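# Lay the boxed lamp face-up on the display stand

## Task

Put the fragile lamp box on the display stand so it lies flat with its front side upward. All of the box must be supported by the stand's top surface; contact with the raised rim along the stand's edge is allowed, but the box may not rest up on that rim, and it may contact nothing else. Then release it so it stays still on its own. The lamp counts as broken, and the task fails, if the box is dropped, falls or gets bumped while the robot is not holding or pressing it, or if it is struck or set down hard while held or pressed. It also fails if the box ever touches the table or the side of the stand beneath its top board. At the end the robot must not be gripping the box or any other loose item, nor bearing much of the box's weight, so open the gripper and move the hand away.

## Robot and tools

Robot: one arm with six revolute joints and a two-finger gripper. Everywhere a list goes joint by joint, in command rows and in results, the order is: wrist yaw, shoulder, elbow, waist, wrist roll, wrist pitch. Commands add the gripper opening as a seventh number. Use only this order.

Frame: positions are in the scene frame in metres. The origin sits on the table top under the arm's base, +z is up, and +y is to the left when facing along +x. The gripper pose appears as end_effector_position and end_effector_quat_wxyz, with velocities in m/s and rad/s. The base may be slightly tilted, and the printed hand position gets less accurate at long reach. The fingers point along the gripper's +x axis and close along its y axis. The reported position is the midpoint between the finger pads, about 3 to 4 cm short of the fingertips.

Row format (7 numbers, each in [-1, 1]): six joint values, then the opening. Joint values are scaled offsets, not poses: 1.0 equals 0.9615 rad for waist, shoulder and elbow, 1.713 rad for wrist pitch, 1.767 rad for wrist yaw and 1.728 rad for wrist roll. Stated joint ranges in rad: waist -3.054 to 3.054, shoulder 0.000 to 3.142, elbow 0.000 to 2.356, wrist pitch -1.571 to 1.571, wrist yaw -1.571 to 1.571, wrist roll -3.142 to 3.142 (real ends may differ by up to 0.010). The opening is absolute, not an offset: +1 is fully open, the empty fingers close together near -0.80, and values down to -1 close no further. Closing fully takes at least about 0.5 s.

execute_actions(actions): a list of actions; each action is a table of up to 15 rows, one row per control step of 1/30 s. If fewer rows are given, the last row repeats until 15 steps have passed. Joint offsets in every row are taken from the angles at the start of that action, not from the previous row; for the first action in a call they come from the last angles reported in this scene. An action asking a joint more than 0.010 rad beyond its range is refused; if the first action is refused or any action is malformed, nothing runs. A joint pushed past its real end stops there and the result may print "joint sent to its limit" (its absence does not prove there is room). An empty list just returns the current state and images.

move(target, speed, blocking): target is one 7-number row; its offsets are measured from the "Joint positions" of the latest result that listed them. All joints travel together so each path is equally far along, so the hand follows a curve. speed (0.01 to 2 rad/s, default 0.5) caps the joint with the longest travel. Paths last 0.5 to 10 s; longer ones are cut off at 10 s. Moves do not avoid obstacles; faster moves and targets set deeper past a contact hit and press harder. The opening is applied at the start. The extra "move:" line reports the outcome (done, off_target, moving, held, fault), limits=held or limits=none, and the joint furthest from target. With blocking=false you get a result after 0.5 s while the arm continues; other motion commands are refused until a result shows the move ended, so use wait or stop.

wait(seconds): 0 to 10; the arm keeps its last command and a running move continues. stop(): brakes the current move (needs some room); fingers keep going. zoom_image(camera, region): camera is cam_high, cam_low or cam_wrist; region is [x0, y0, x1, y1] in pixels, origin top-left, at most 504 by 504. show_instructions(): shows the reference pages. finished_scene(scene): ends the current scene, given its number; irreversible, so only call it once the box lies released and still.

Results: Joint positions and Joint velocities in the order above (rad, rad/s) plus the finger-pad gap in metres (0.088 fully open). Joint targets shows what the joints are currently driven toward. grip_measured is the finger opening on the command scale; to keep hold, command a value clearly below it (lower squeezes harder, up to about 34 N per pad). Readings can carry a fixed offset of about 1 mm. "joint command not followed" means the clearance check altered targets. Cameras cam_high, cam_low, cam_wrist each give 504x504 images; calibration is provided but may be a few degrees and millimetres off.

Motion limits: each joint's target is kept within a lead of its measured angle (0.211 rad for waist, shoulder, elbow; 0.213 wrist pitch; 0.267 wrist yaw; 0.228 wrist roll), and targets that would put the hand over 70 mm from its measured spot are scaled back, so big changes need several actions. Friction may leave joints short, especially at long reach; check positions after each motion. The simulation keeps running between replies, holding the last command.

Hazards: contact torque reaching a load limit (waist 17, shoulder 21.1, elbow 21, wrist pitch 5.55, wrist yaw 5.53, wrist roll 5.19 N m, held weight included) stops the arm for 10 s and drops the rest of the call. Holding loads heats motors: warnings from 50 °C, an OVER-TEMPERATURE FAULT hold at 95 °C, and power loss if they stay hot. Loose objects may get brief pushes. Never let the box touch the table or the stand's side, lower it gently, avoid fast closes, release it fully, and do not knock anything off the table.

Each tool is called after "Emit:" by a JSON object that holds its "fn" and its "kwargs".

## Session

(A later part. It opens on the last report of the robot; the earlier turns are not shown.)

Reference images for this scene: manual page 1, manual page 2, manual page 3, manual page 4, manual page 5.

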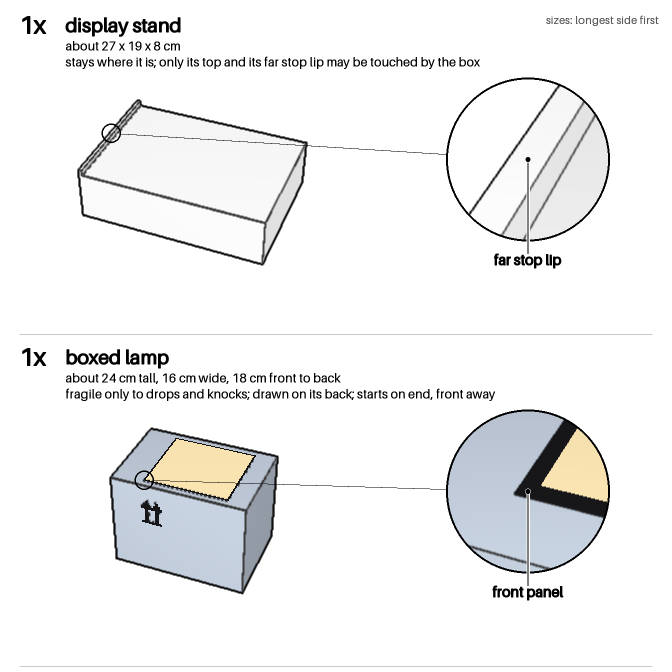

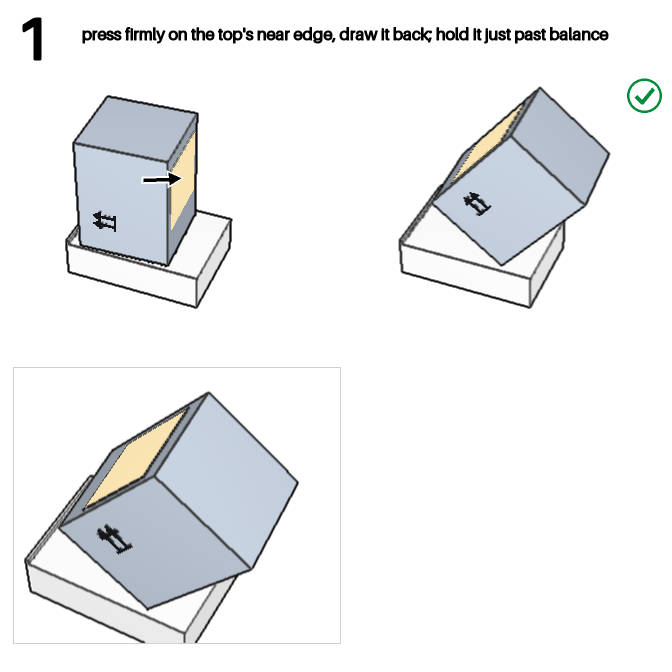

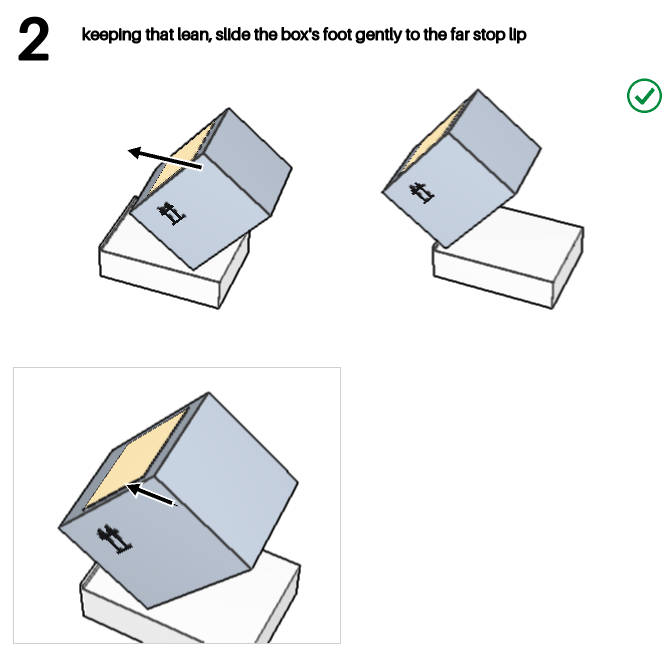

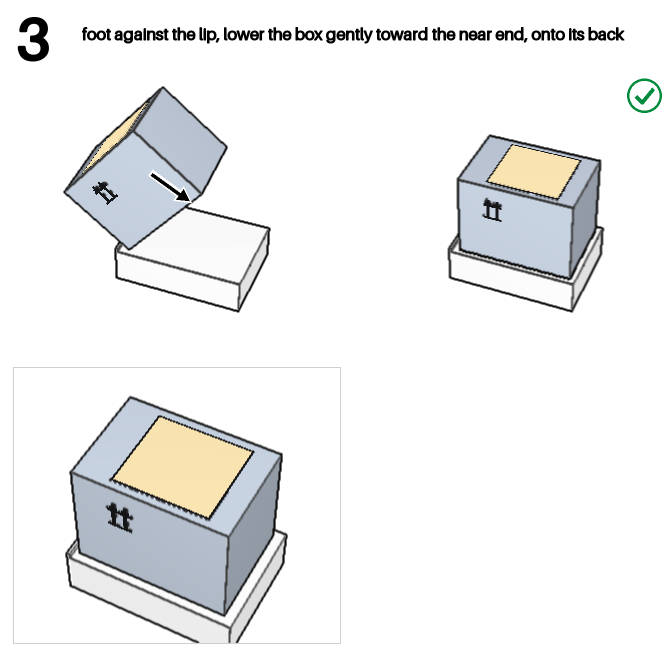

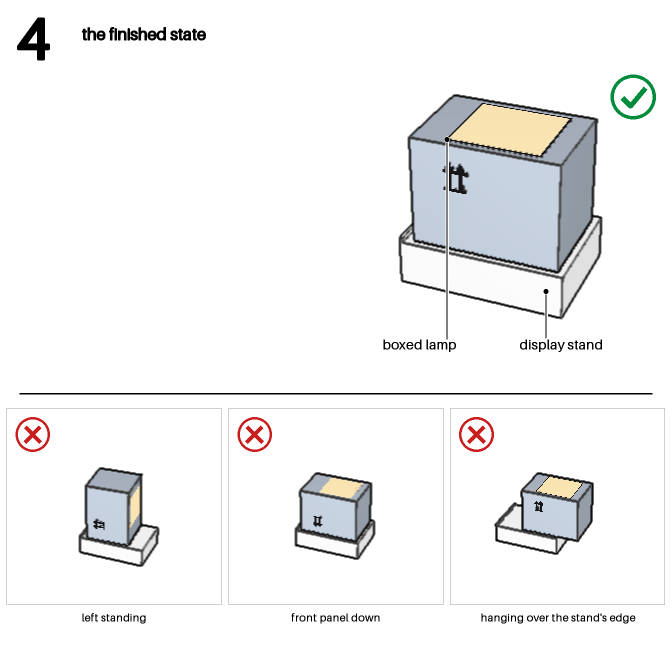

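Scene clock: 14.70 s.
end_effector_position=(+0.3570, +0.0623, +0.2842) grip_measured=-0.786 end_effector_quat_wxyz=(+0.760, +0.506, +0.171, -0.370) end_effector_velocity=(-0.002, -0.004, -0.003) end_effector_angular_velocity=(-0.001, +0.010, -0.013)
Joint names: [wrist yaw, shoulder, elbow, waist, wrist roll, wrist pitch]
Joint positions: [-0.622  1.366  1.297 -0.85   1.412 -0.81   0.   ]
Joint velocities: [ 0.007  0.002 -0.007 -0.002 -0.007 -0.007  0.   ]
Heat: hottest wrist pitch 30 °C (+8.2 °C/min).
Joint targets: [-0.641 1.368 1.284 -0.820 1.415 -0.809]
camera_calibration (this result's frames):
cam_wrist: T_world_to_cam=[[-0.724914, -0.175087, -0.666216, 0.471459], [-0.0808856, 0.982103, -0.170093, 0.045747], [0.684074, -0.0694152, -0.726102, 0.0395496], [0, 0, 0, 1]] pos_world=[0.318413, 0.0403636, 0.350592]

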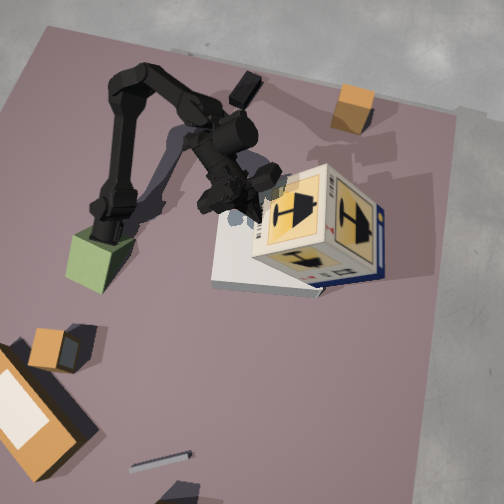

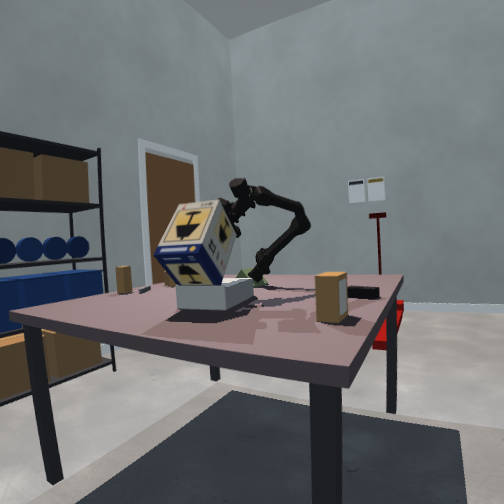

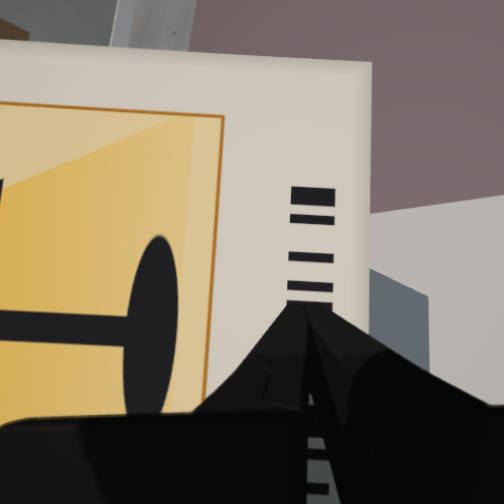

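Emit:
{"fn": "execute_actions", "kwargs": {"actions": [[[-0.012,-0.008,-0.029,0.03,0.006,0.005,-1],[-0.013,-0.019,-0.045,0.029,0.01,0.01,-1],[-0.014,-0.029,-0.06,0.028,0.014,0.015,-1],[-0.015,-0.04,-0.076,0.027,0.018,0.02,-1],[-0.016,-0.05,-0.092,0.026,0.022,0.025,-1],[-0.018,-0.06,-0.107,0.025,0.026,0.03,-1],[-0.019,-0.071,-0.123,0.024,0.031,0.035,-1],[-0.02,-0.081,-0.138,0.023,0.035,0.04,-1],[-0.021,-0.092,-0.154,0.022,0.039,0.046,-1],[-0.022,-0.102,-0.17,0.021,0.043,0.051,-1],[-0.023,-0.112,-0.185,0.02,0.047,0.056,-1],[-0.024,-0.123,-0.201,0.019,0.051,0.061,-1]]]}}

Emit:
{"fn": "wait", "kwargs": {"seconds": 0.2}}

Scene clock: 15.60 s.
end_effector_position=(+0.3358, +0.0597, +0.2634) grip_measured=-0.786 end_effector_quat_wxyz=(+0.747, +0.534, +0.154, -0.365) end_effector_velocity=(-0.018, -0.003, -0.020) end_effector_angular_velocity=(+0.037, -0.034, -0.007)
Joint names: [wrist yaw, shoulder, elbow, waist, wrist roll, wrist pitch]
Joint positions: [-0.631  1.252  1.122 -0.855  1.492 -0.72   0.   ]
Joint velocities: [-0.022 -0.095 -0.154 -0.007  0.051  0.081 -0.   ]
Heat: hottest wrist pitch 30 °C (+7.7 °C/min).
Joint targets: [-0.665 1.247 1.104 -0.832 1.500 -0.705]
camera_calibration (this result's frames):
cam_wrist: T_world_to_cam=[[-0.6966, -0.12433, -0.706605, 0.439884], [-0.044692, 0.990477, -0.130219, 0.0198161], [0.716066, -0.0591309, -0.695523, 0.0193777], [0, 0, 0, 1]] pos_world=[0.293434, 0.0362092, 0.326883]

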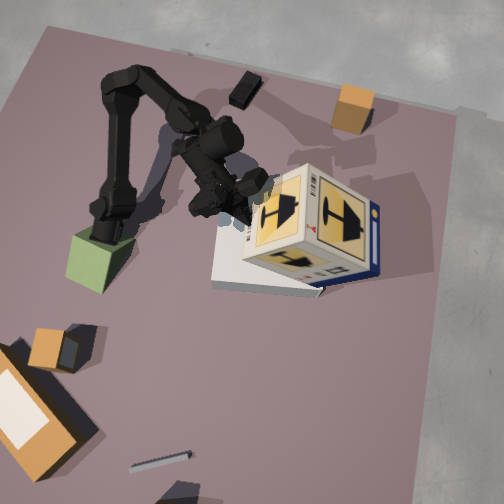

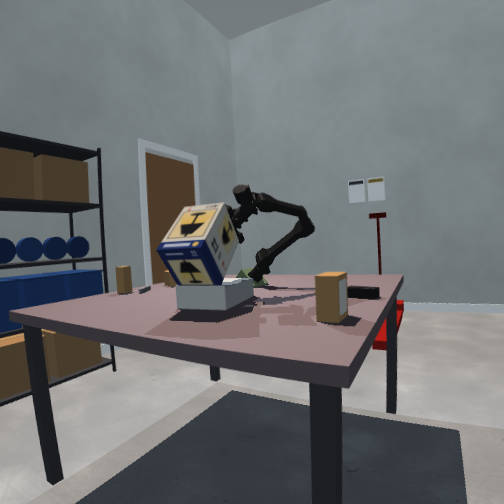

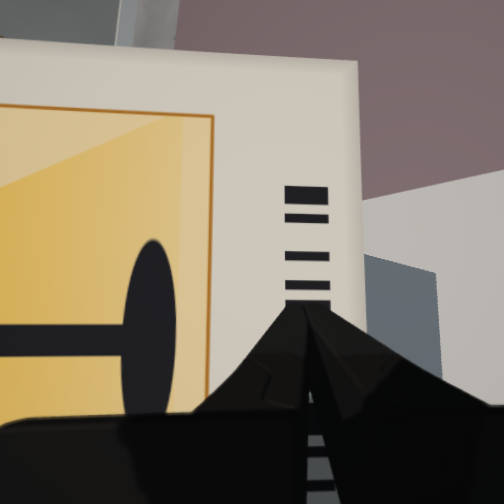

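Scene clock: 15.80 s.
end_effector_position=(+0.3354, +0.0597, +0.2628) grip_measured=-0.786 end_effector_quat_wxyz=(+0.747, +0.535, +0.152, -0.364) end_effector_velocity=(-0.001, -0.000, +0.001) end_effector_angular_velocity=(-0.011, -0.010, +0.015)
Joint names: [wrist yaw, shoulder, elbow, waist, wrist roll, wrist pitch]
Joint positions: [-0.632  1.247  1.114 -0.855  1.498 -0.712  0.   ]
Joint velocities: [-0.007 -0.012 -0.017 -0.007 -0.007  0.022  0.   ]
Heat: hottest wrist pitch 30 °C (+7.6 °C/min).
Joint targets: [-0.665 1.247 1.104 -0.832 1.501 -0.706]
wait: 0.20 s; no rest
camera_calibration (this result's frames):
cam_wrist: T_world_to_cam=[[-0.693107, -0.123147, -0.710237, 0.438912], [-0.0441956, 0.990705, -0.128647, 0.0192213], [0.719478, -0.0577766, -0.692108, 0.0172135], [0, 0, 0, 1]] pos_world=[0.292678, 0.0360024, 0.326118]

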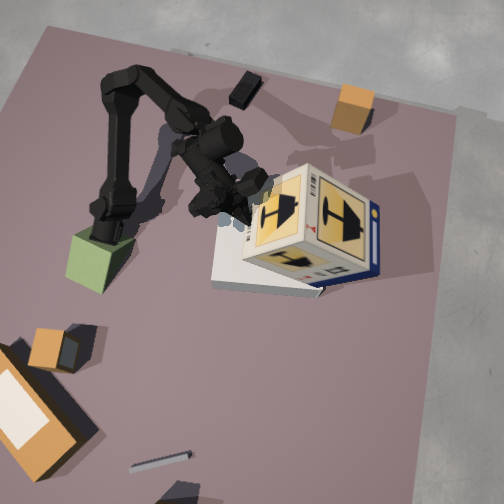

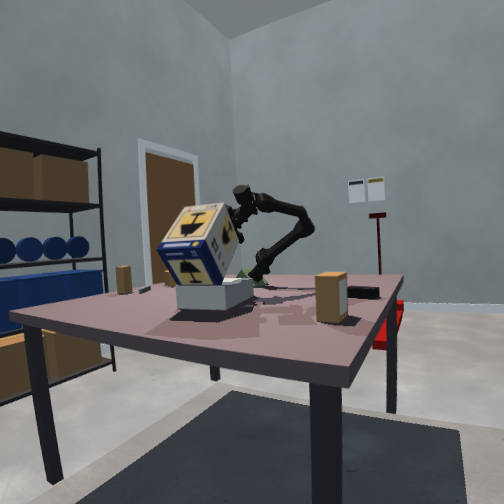

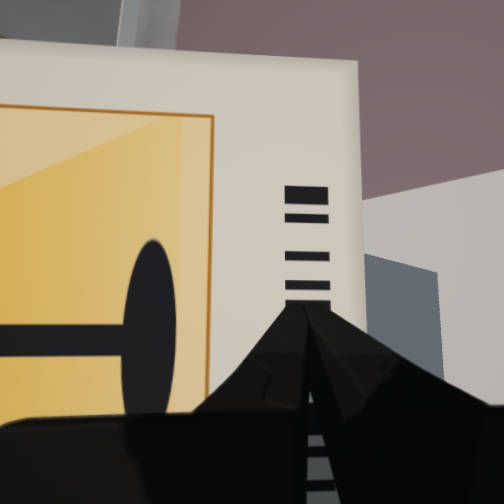

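Emit:
{"fn": "execute_actions", "kwargs": {"actions": [[[-0.02,-0.012,-0.029,0.024,0.011,0.011,-1],[-0.02,-0.024,-0.047,0.025,0.019,0.018,-1],[-0.021,-0.037,-0.066,0.026,0.028,0.025,-1],[-0.022,-0.049,-0.084,0.027,0.036,0.031,-1],[-0.022,-0.061,-0.103,0.028,0.045,0.038,-1],[-0.023,-0.073,-0.122,0.029,0.054,0.045,-1],[-0.024,-0.085,-0.14,0.03,0.062,0.052,-1],[-0.024,-0.097,-0.159,0.031,0.071,0.059,-1],[-0.025,-0.11,-0.177,0.032,0.079,0.066,-1],[-0.026,-0.122,-0.196,0.033,0.088,0.072,-1],[-0.026,-0.134,-0.214,0.034,0.096,0.079,-1],[-0.027,-0.146,-0.233,0.035,0.105,0.086,-1]]]}}

Scene clock: 19.00 s.
end_effector_position=(+0.3129, +0.0565, +0.2333) grip_measured=-0.786 end_effector_quat_wxyz=(+0.714, +0.591, +0.126, -0.355) end_effector_velocity=(-0.018, -0.004, -0.030) end_effector_angular_velocity=(+0.091, -0.056, -0.017)
Joint names: [wrist yaw, shoulder, elbow, waist, wrist roll, wrist pitch]
Joint positions: [-0.648  1.115  0.903 -0.848  1.664 -0.589  0.   ]
Joint velocities: [-0.037 -0.11  -0.193  0.007  0.125  0.125 -0.   ]
Heat: hottest wrist pitch 30 °C (+6.3 °C/min).
Joint targets: [-0.680 1.107 0.890 -0.822 1.679 -0.564]
camera_calibration (this result's frames):
cam_wrist: T_world_to_cam=[[-0.638985, -0.009377, -0.769162, 0.392288], [0.0178805, 0.999474, -0.0270391, -0.0261016], [0.769011, -0.0310306, -0.638482, -0.0167709], [0, 0, 0, 1]] pos_world=[0.26403, 0.0292459, 0.290319]

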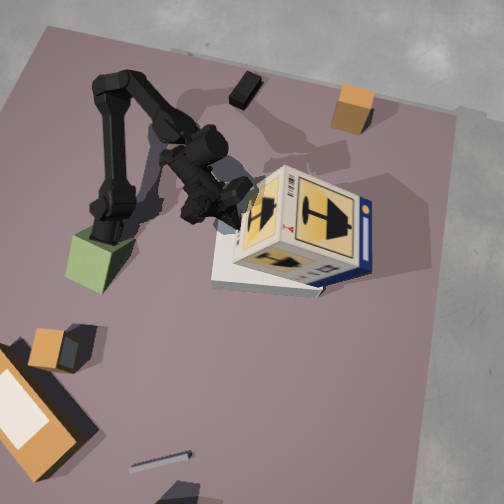

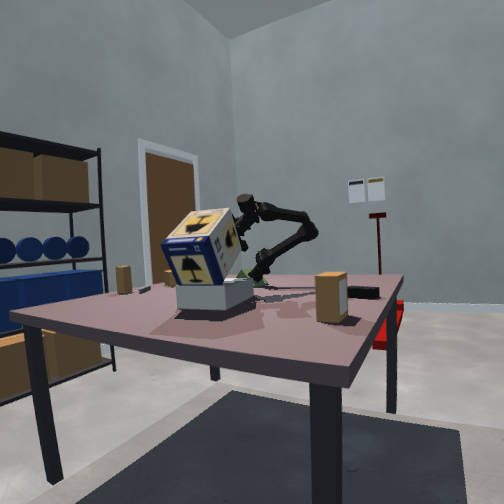

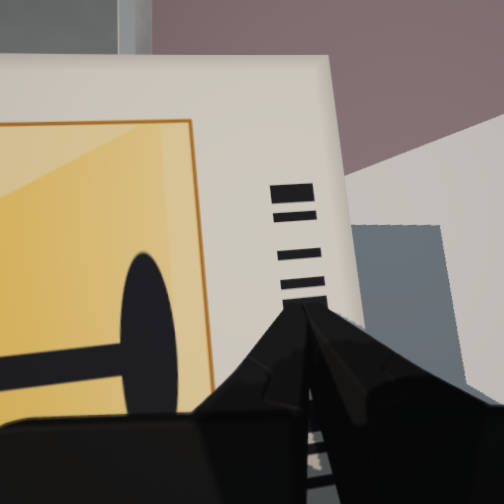

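Emit:
{"fn": "execute_actions", "kwargs": {"actions": [[[-0.018,-0.02,-0.032,0.029,0.024,0.023,-1],[-0.018,-0.032,-0.05,0.032,0.04,0.031,-1],[-0.018,-0.044,-0.068,0.034,0.055,0.04,-1],[-0.018,-0.056,-0.086,0.037,0.071,0.048,-1],[-0.018,-0.068,-0.104,0.04,0.086,0.056,-1],[-0.018,-0.08,-0.122,0.042,0.102,0.064,-1],[-0.017,-0.092,-0.14,0.045,0.117,0.073,-1],[-0.017,-0.104,-0.158,0.048,0.132,0.081,-1],[-0.017,-0.116,-0.176,0.05,0.148,0.089,-1],[-0.017,-0.128,-0.194,0.053,0.163,0.097,-1],[-0.017,-0.14,-0.212,0.055,0.179,0.106,-1],[-0.017,-0.152,-0.23,0.058,0.194,0.114,-1]]]}}

Scene clock: 19.80 s.
end_effector_position=(+0.2952, +0.0544, +0.2009) grip_measured=-0.786 end_effector_quat_wxyz=(+0.642, +0.682, +0.084, -0.340) end_effector_velocity=(-0.023, -0.009, -0.048) end_effector_angular_velocity=(+0.217, -0.030, -0.110)
Joint names: [wrist yaw, shoulder, elbow, waist, wrist roll, wrist pitch]
Joint positions: [-0.651  0.979  0.687 -0.815  1.977 -0.425  0.   ]
Joint velocities: [-0.022 -0.09  -0.198  0.042  0.242  0.081  0.   ]
Heat: hottest wrist pitch 31 °C (+9.1 °C/min).
Joint targets: [-0.678 0.968 0.682 -0.792 2.000 -0.393]
camera_calibration (this result's frames):
cam_wrist: T_world_to_cam=[[-0.527817, 0.203816, -0.824542, 0.322801], [0.112436, 0.979005, 0.170023, -0.0908973], [0.841883, -0.0029676, -0.539651, -0.0667447], [0, 0, 0, 1]] pos_world=[0.236791, 0.022999, 0.245598]

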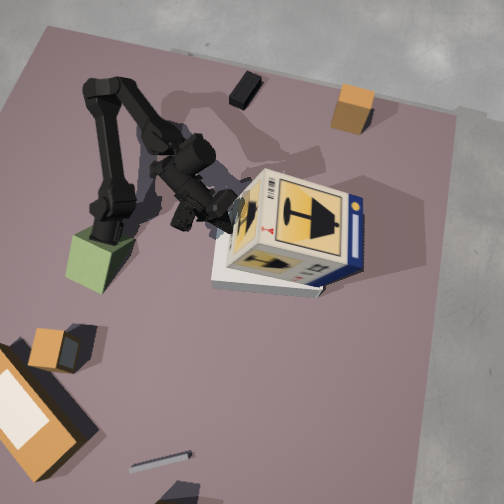

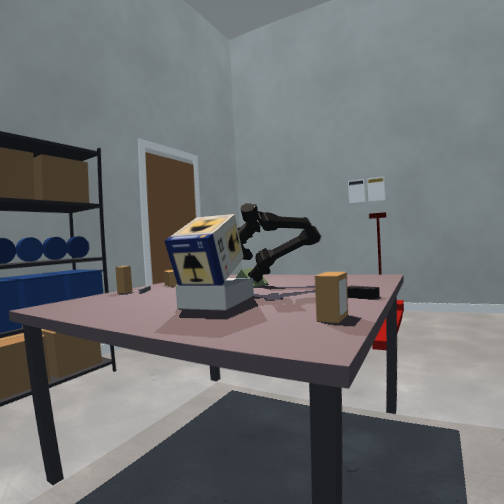

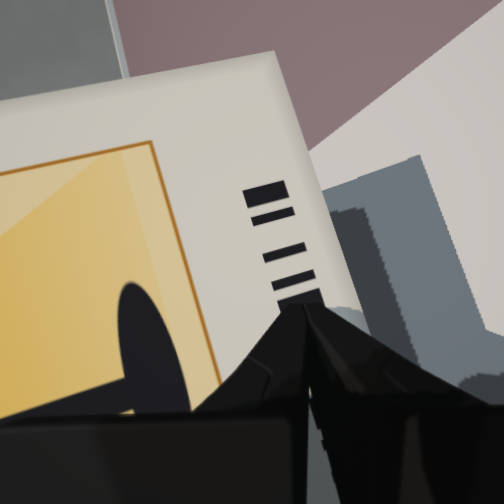

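Emit:
{"fn": "execute_actions", "kwargs": {"actions": [[[-0.015,-0.019,-0.019,0.029,0.025,0.027,-1],[-0.014,-0.026,-0.034,0.033,0.037,0.035,-1],[-0.014,-0.034,-0.048,0.038,0.049,0.042,-1],[-0.013,-0.042,-0.062,0.042,0.061,0.05,-1],[-0.013,-0.049,-0.077,0.047,0.073,0.058,-1],[-0.012,-0.057,-0.091,0.052,0.086,0.066,-1],[-0.012,-0.065,-0.105,0.056,0.098,0.073,-1],[-0.011,-0.072,-0.12,0.061,0.11,0.081,-1],[-0.01,-0.08,-0.134,0.065,0.122,0.089,-1],[-0.01,-0.088,-0.148,0.07,0.134,0.097,-1],[-0.009,-0.095,-0.163,0.074,0.146,0.104,-1],[-0.009,-0.103,-0.177,0.079,0.158,0.112,-1]]]}}

Scene clock: 20.67 s.
end_effector_position=(+0.2833, +0.0519, +0.1679) grip_measured=-0.786 end_effector_quat_wxyz=(+0.574, +0.748, +0.066, -0.327) end_effector_velocity=(-0.013, -0.005, -0.042) end_effector_angular_velocity=(+0.152, +0.004, -0.060)
Joint names: [wrist yaw, shoulder, elbow, waist, wrist roll, wrist pitch]
Joint positions: [-0.65   0.888  0.51  -0.76   2.23  -0.274  0.   ]
Joint velocities: [ 0.007 -0.046 -0.149  0.076  0.183  0.095 -0.   ]
Heat: hottest wrist pitch 31 °C (+8.7 °C/min).
Joint targets: [-0.667 0.880 0.517 -0.739 2.250 -0.234]
camera_calibration (this result's frames):
cam_wrist: T_world_to_cam=[[-0.448282, 0.372399, -0.812626, 0.256538], [0.15533, 0.92771, 0.339451, -0.119448], [0.880293, 0.0259443, -0.473721, -0.0980484], [0, 0, 0, 1]] pos_world=[0.219867, 0.0178224, 0.202569]

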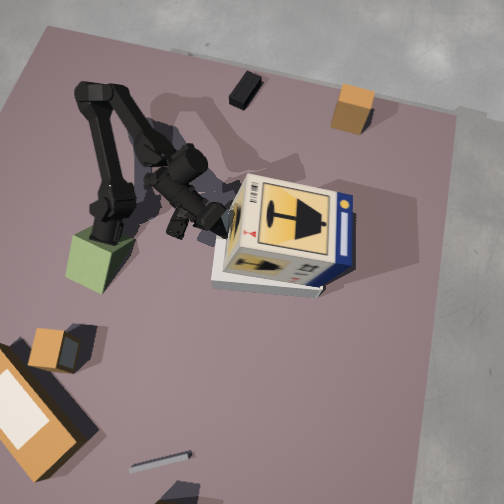

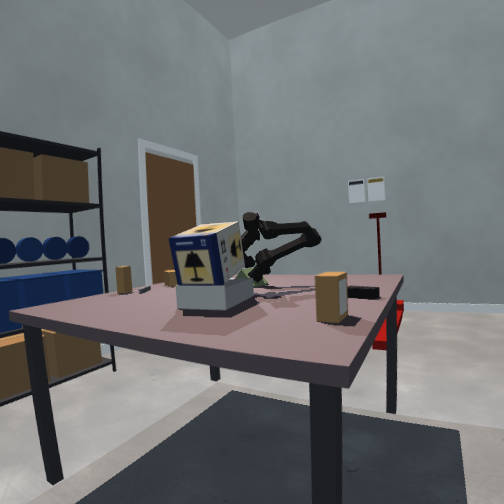

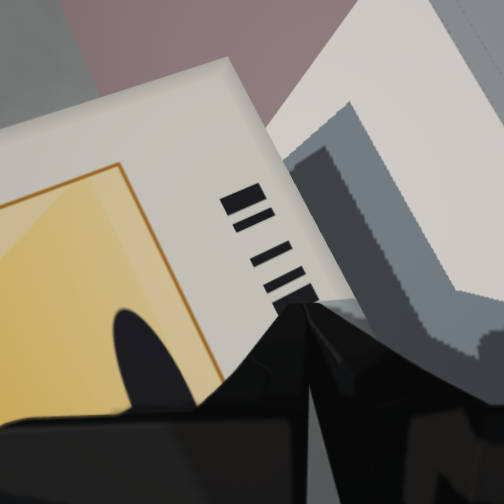

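Emit:
{"fn": "execute_actions", "kwargs": {"actions": [[[-0.009,-0.011,-0.003,0.027,0.019,0.03,-1],[-0.009,-0.014,-0.012,0.031,0.026,0.037,-1],[-0.008,-0.017,-0.022,0.036,0.034,0.044,-1],[-0.008,-0.02,-0.032,0.04,0.041,0.051,-1],[-0.007,-0.023,-0.041,0.045,0.048,0.058,-1],[-0.007,-0.026,-0.051,0.05,0.055,0.065,-1],[-0.006,-0.029,-0.061,0.054,0.062,0.071,-1],[-0.005,-0.032,-0.07,0.059,0.069,0.078,-1],[-0.005,-0.035,-0.08,0.063,0.077,0.085,-1],[-0.004,-0.038,-0.09,0.068,0.084,0.092,-1],[-0.004,-0.041,-0.099,0.072,0.091,0.099,-1],[-0.003,-0.044,-0.109,0.077,0.098,0.106,-1]]]}}

Scene clock: 21.43 s.
end_effector_position=(+0.2774, +0.0502, +0.1391) grip_measured=-0.786 end_effector_quat_wxyz=(+0.530, +0.782, +0.071, -0.320) end_effector_velocity=(-0.007, -0.003, -0.028) end_effector_angular_velocity=(+0.101, +0.018, -0.027)
Joint names: [wrist yaw, shoulder, elbow, waist, wrist roll, wrist pitch]
Joint positions: [-0.65   0.856  0.385 -0.698  2.386 -0.137  0.   ]
Joint velocities: [-0.007 -0.002 -0.09   0.051  0.11   0.081  0.   ]
Heat: hottest wrist pitch 32 °C (+11.2 °C/min).
Joint targets: [-0.655 0.846 0.405 -0.686 2.399 -0.092]
camera_calibration (this result's frames):
cam_wrist: T_world_to_cam=[[-0.424731, 0.46719, -0.77546, 0.214721], [0.162686, 0.882002, 0.442272, -0.121228], [0.890582, 0.0616899, -0.450619, -0.114308], [0, 0, 0, 1]] pos_world=[0.212721, 0.0136593, 0.168614]

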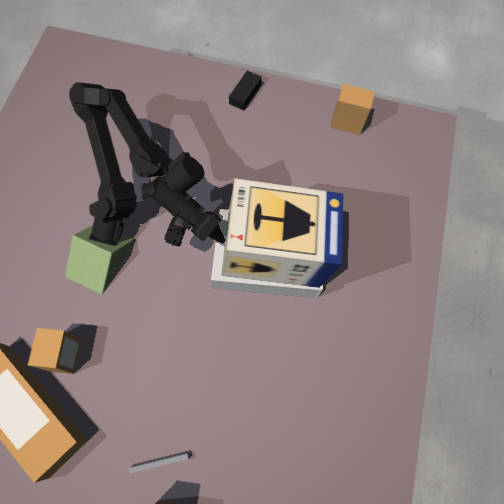

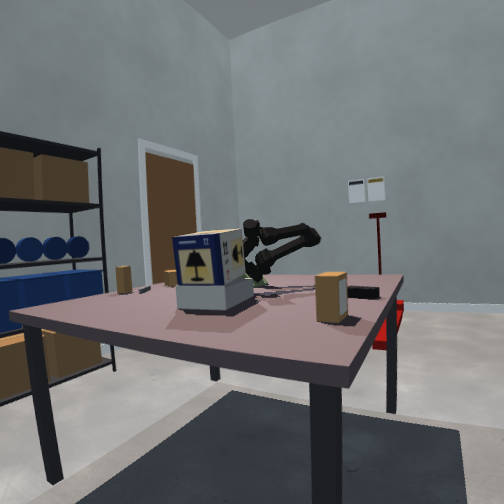

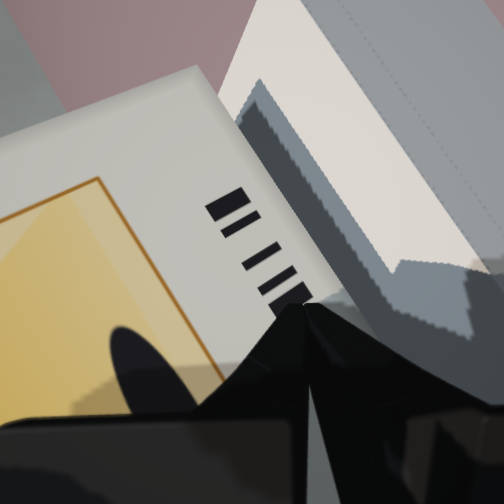

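Emit:
{"fn": "execute_actions", "kwargs": {"actions": [[[-0.003,-0.01,0.018,0.0145,0.008,0.028,-1],[-0.003,-0.01,0.015,0.0165,0.008,0.031,-1],[-0.003,-0.01,0.012,0.0185,0.008,0.033,-1],[-0.003,-0.01,0.009,0.0205,0.008,0.035,-1],[-0.003,-0.01,0.006,0.0225,0.008,0.038,-1],[-0.003,-0.01,0.003,0.0245,0.008,0.04,-1],[-0.003,-0.01,0,0.0265,0.008,0.042,-1],[-0.003,-0.01,-0.003,0.0285,0.008,0.045,-1],[-0.003,-0.01,-0.006,0.0305,0.008,0.047,-1],[-0.003,-0.01,-0.009,0.0325,0.008,0.049,-1],[-0.003,-0.01,-0.012,0.0345,0.008,0.052,-1],[-0.003,-0.01,-0.015,0.0365,0.008,0.054,-1]]]}}

Scene clock: 22.17 s.
end_effector_position=(+0.2761, +0.0498, +0.1292) grip_measured=-0.786 end_effector_quat_wxyz=(+0.531, +0.782, +0.082, -0.316) end_effector_velocity=(-0.001, -0.000, -0.007) end_effector_angular_velocity=(+0.009, +0.005, +0.014)
Joint names: [wrist yaw, shoulder, elbow, waist, wrist roll, wrist pitch]
Joint positions: [-0.65   0.855  0.344 -0.674  2.397 -0.082  0.   ]
Joint velocities: [-0.007  0.002 -0.027  0.012  0.007  0.037 -0.   ]
Heat: hottest wrist pitch 32 °C (+10.8 °C/min).
Joint targets: [-0.655 0.847 0.370 -0.663 2.400 -0.045]
camera_calibration (this result's frames):
cam_wrist: T_world_to_cam=[[-0.438646, 0.462371, -0.770586, 0.210043], [0.14645, 0.8828, 0.446337, -0.112416], [0.886647, 0.082931, -0.454951, -0.117037], [0, 0, 0, 1]] pos_world=[0.212368, 0.0118293, 0.158786]

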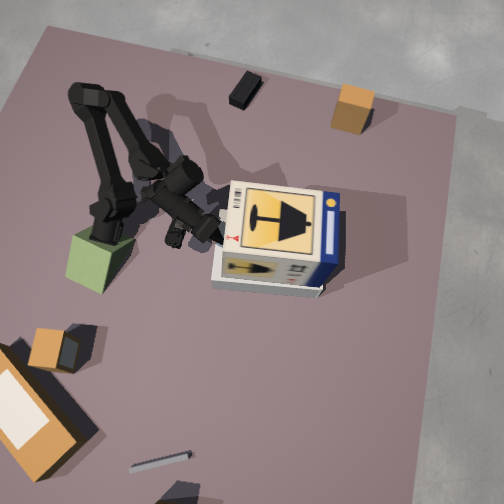

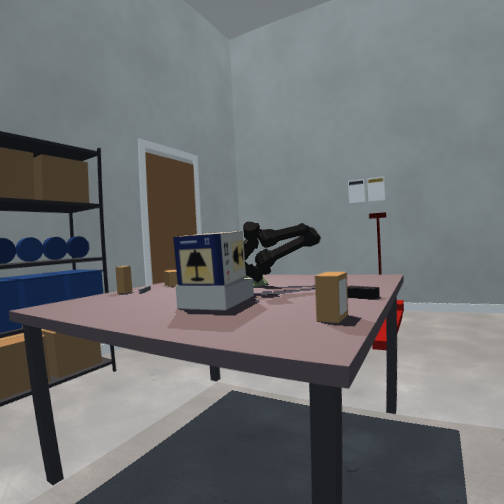

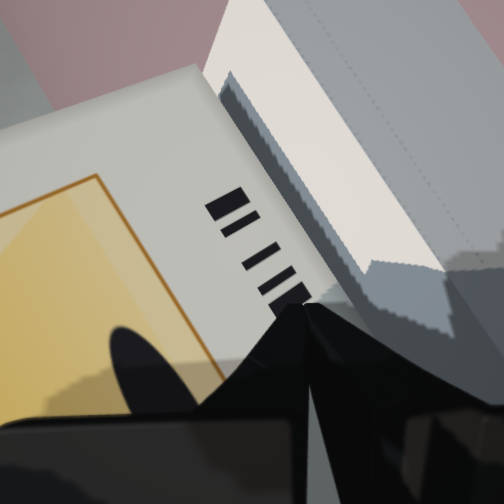

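Emit:
{"fn": "execute_actions", "kwargs": {"actions": [[[-0.003,-0.008,0.0245,0.013,0,0.024,-1],[-0.003,-0.008,0.022,0.015,0,0.026,-1],[-0.003,-0.008,0.0195,0.0165,0,0.028,-1],[-0.003,-0.007,0.017,0.018,0,0.03,-1],[-0.003,-0.007,0.0145,0.02,0,0.032,-1],[-0.003,-0.007,0.012,0.0215,0,0.034,-1],[-0.003,-0.006,0.0095,0.023,0,0.036,-1],[-0.003,-0.006,0.007,0.025,0,0.038,-1],[-0.003,-0.006,0.0045,0.0265,0,0.04,-1],[-0.003,-0.005,0.002,0.028,0,0.042,-1],[-0.003,-0.005,-0.0005,0.03,0,0.044,-1],[-0.003,-0.005,-0.003,0.0315,0,0.046,-1],[-0.003,-0.004,-0.0055,0.033,0,0.048,-1],[-0.003,-0.004,-0.008,0.035,0,0.05,-1],[-0.003,-0.004,-0.0105,0.0365,0,0.052,-1]]]}}

Scene clock: 22.83 s.
end_effector_position=(+0.2753, +0.0493, +0.1208) grip_measured=-0.786 end_effector_quat_wxyz=(+0.535, +0.779, +0.092, -0.314) end_effector_velocity=(-0.004, +0.000, -0.022) end_effector_angular_velocity=(+0.012, +0.030, +0.045)
Joint names: [wrist yaw, shoulder, elbow, waist, wrist roll, wrist pitch]
Joint positions: [-0.648  0.86   0.312 -0.652  2.398 -0.034  0.   ]
Joint velocities: [-0.007  0.012 -0.071  0.051  0.007  0.095 -0.   ]
Heat: hottest wrist pitch 33 °C (+13.1 °C/min).
Joint targets: [-0.655 0.851 0.334 -0.639 2.397 0.007]
camera_calibration (this result's frames):
cam_wrist: T_world_to_cam=[[-0.453981, 0.450456, -0.768759, 0.208082], [0.130626, 0.887119, 0.44267, -0.103495], [0.881384, 0.100544, -0.461576, -0.118714], [0, 0, 0, 1]] pos_world=[0.212617, 0.0100165, 0.150984]

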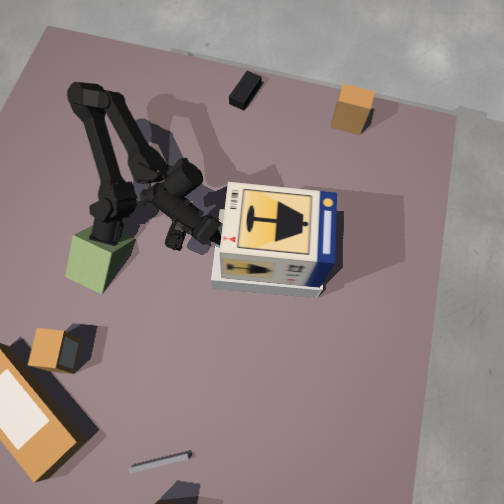

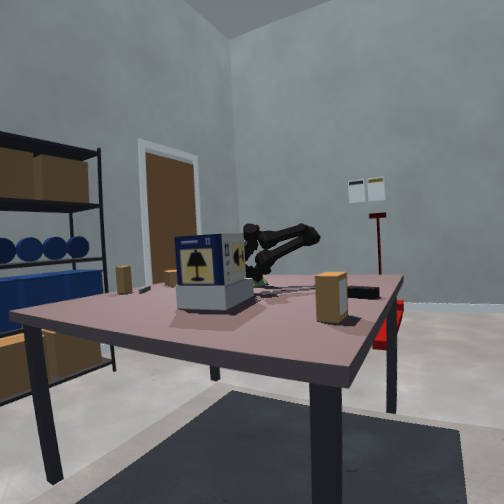

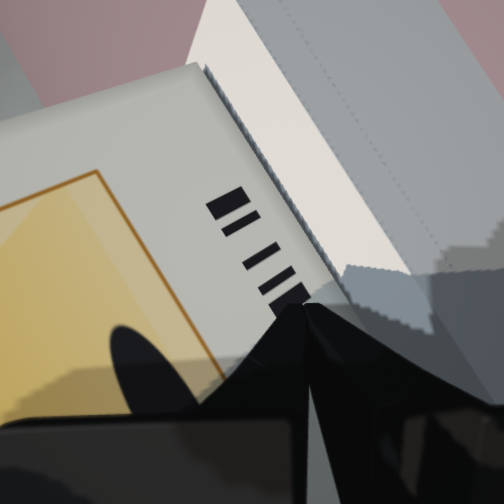

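Emit:
{"fn": "execute_actions", "kwargs": {"actions": [[[-0.004,-0.009,0.021,0.015,0,0.025,-1],[-0.004,-0.009,0.019,0.016,0,0.026,-1],[-0.004,-0.009,0.017,0.0175,0,0.027,-1],[-0.004,-0.008,0.015,0.019,0,0.029,-1],[-0.004,-0.008,0.013,0.02,0,0.03,-1],[-0.004,-0.008,0.011,0.0215,0,0.031,-1],[-0.004,-0.007,0.009,0.023,0,0.033,-1],[-0.004,-0.007,0.007,0.024,0,0.034,-1],[-0.004,-0.007,0.005,0.0255,0,0.035,-1],[-0.004,-0.006,0.003,0.027,0,0.037,-1],[-0.004,-0.006,0.001,0.028,0,0.038,-1],[-0.004,-0.006,-0.001,0.0295,0,0.039,-1],[-0.004,-0.006,-0.003,0.031,0,0.04,-1]]]}}

Scene clock: 23.50 s.
end_effector_position=(+0.2748, +0.0486, +0.1167) grip_measured=-0.786 end_effector_quat_wxyz=(+0.539, +0.777, +0.096, -0.309) end_effector_velocity=(-0.001, -0.004, -0.002) end_effector_angular_velocity=(-0.023, -0.002, +0.008)
Joint names: [wrist yaw, shoulder, elbow, waist, wrist roll, wrist pitch]
Joint positions: [-0.646  0.861  0.29  -0.643  2.398  0.003  0.   ]
Joint velocities: [ 0.007  0.002 -0.017 -0.002 -0.022  0.022  0.   ]
Heat: hottest wrist pitch 33 °C (+12.8 °C/min).
Joint targets: [-0.655 0.854 0.309 -0.622 2.398 0.035]
camera_calibration (this result's frames):
cam_wrist: T_world_to_cam=[[-0.459064, 0.440123, -0.77172, 0.207262], [0.11693, 0.891036, 0.438614, -0.0969666], [0.880675, 0.111114, -0.460506, -0.120486], [0, 0, 0, 1]] pos_world=[0.212594, 0.00856768, 0.146995]

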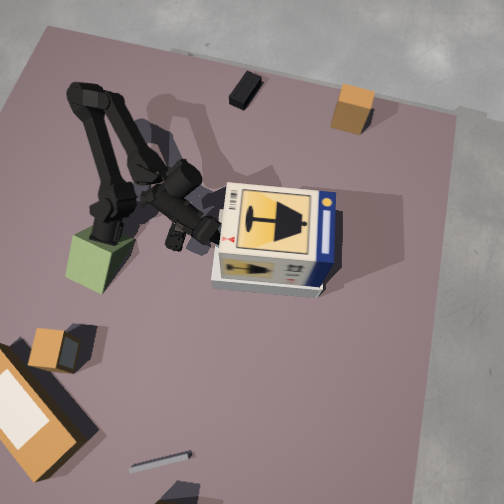

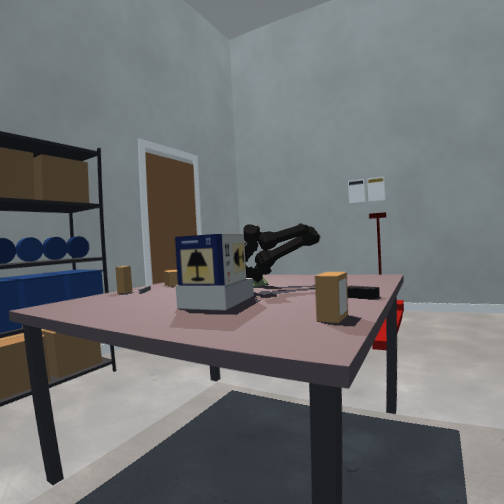

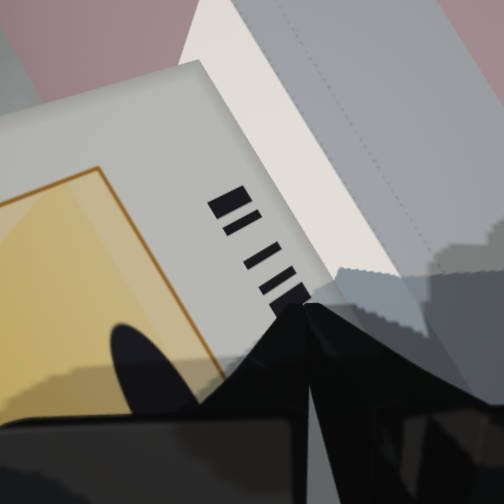

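Landed.

Emit:
{"fn": "move", "kwargs": {"target": [0,-0.36,-0.03,-0.08,0,-0.2,-1], "speed": 0.5}}

Emit:
{"fn": "zoom_image", "kwargs": {"camera": "cam_low", "region": [150,210,300,330]}}

Scene clock: 24.83 s.
end_effector_position=(+0.2344, +0.0593, +0.1248) grip_measured=-0.786 end_effector_quat_wxyz=(+0.532, +0.786, +0.059, -0.310) end_effector_velocity=(-0.003, -0.000, -0.003) end_effector_angular_velocity=(+0.006, +0.013, -0.004)
Joint names: [wrist yaw, shoulder, elbow, waist, wrist roll, wrist pitch]
Joint positions: [-0.646  0.52   0.27  -0.717  2.398 -0.336  0.   ]
Joint velocities: [-0.007 -0.007 -0.002 -0.002 -0.007 -0.022  0.   ]
Heat: hottest wrist pitch 33 °C (+12.1 °C/min).
Joint targets: [-0.646 0.515 0.261 -0.720 2.398 -0.340]
move: done; limits=none; farthest joint: the elbow, 0.009 radians from its target (0.028 radians at the start)
camera_calibration (this result's frames):
cam_wrist: T_world_to_cam=[[-0.397618, 0.465335, -0.790799, 0.17674], [0.155512, 0.883567, 0.441731, -0.114276], [0.904276, 0.0526614, -0.423688, -0.0890285], [0, 0, 0, 1]] pos_world=[0.168553, 0.0234157, 0.152525]

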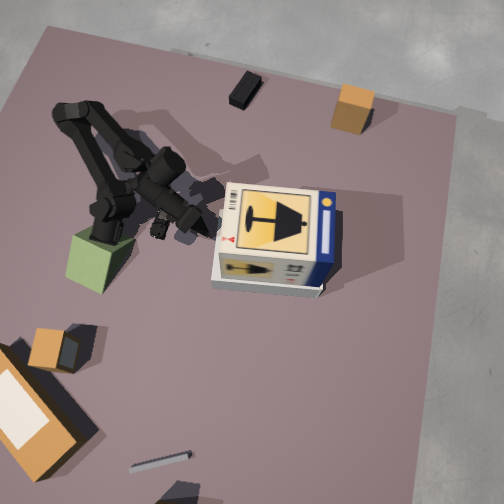

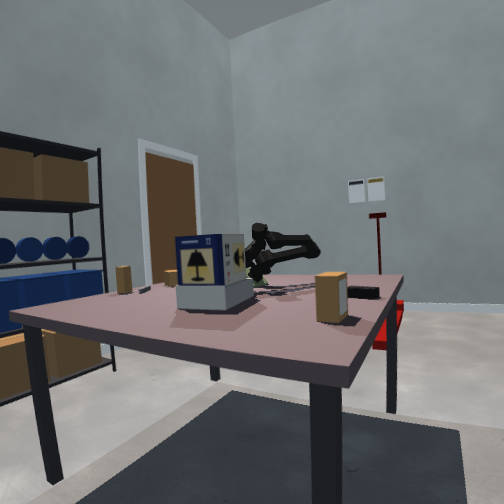

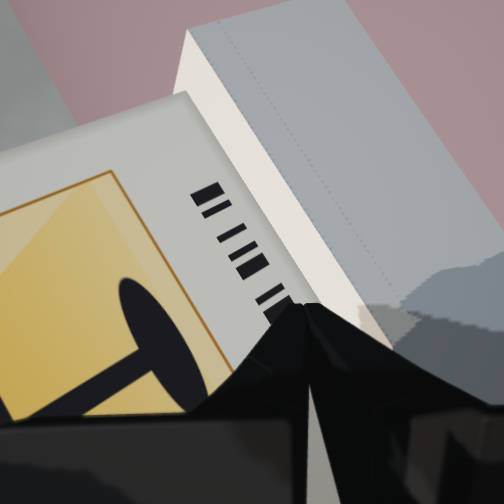

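Region (150, 210, 300, 330) of cam_low's 504x504 image, scaled by 3.360, with more detail than that image has; it fills the top 403 rows of this view, and the rest is white.

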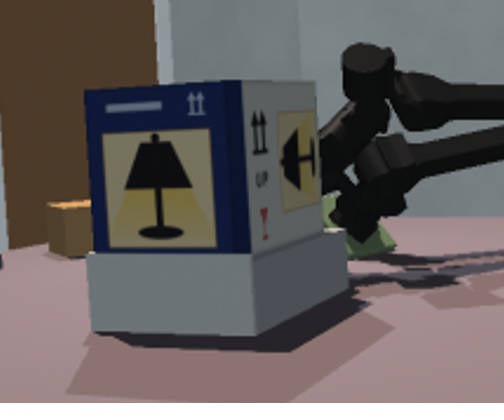

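Emit:
{"fn": "finished_scene", "kwargs": {"scene": 2}}

The scene is finished: the task was done.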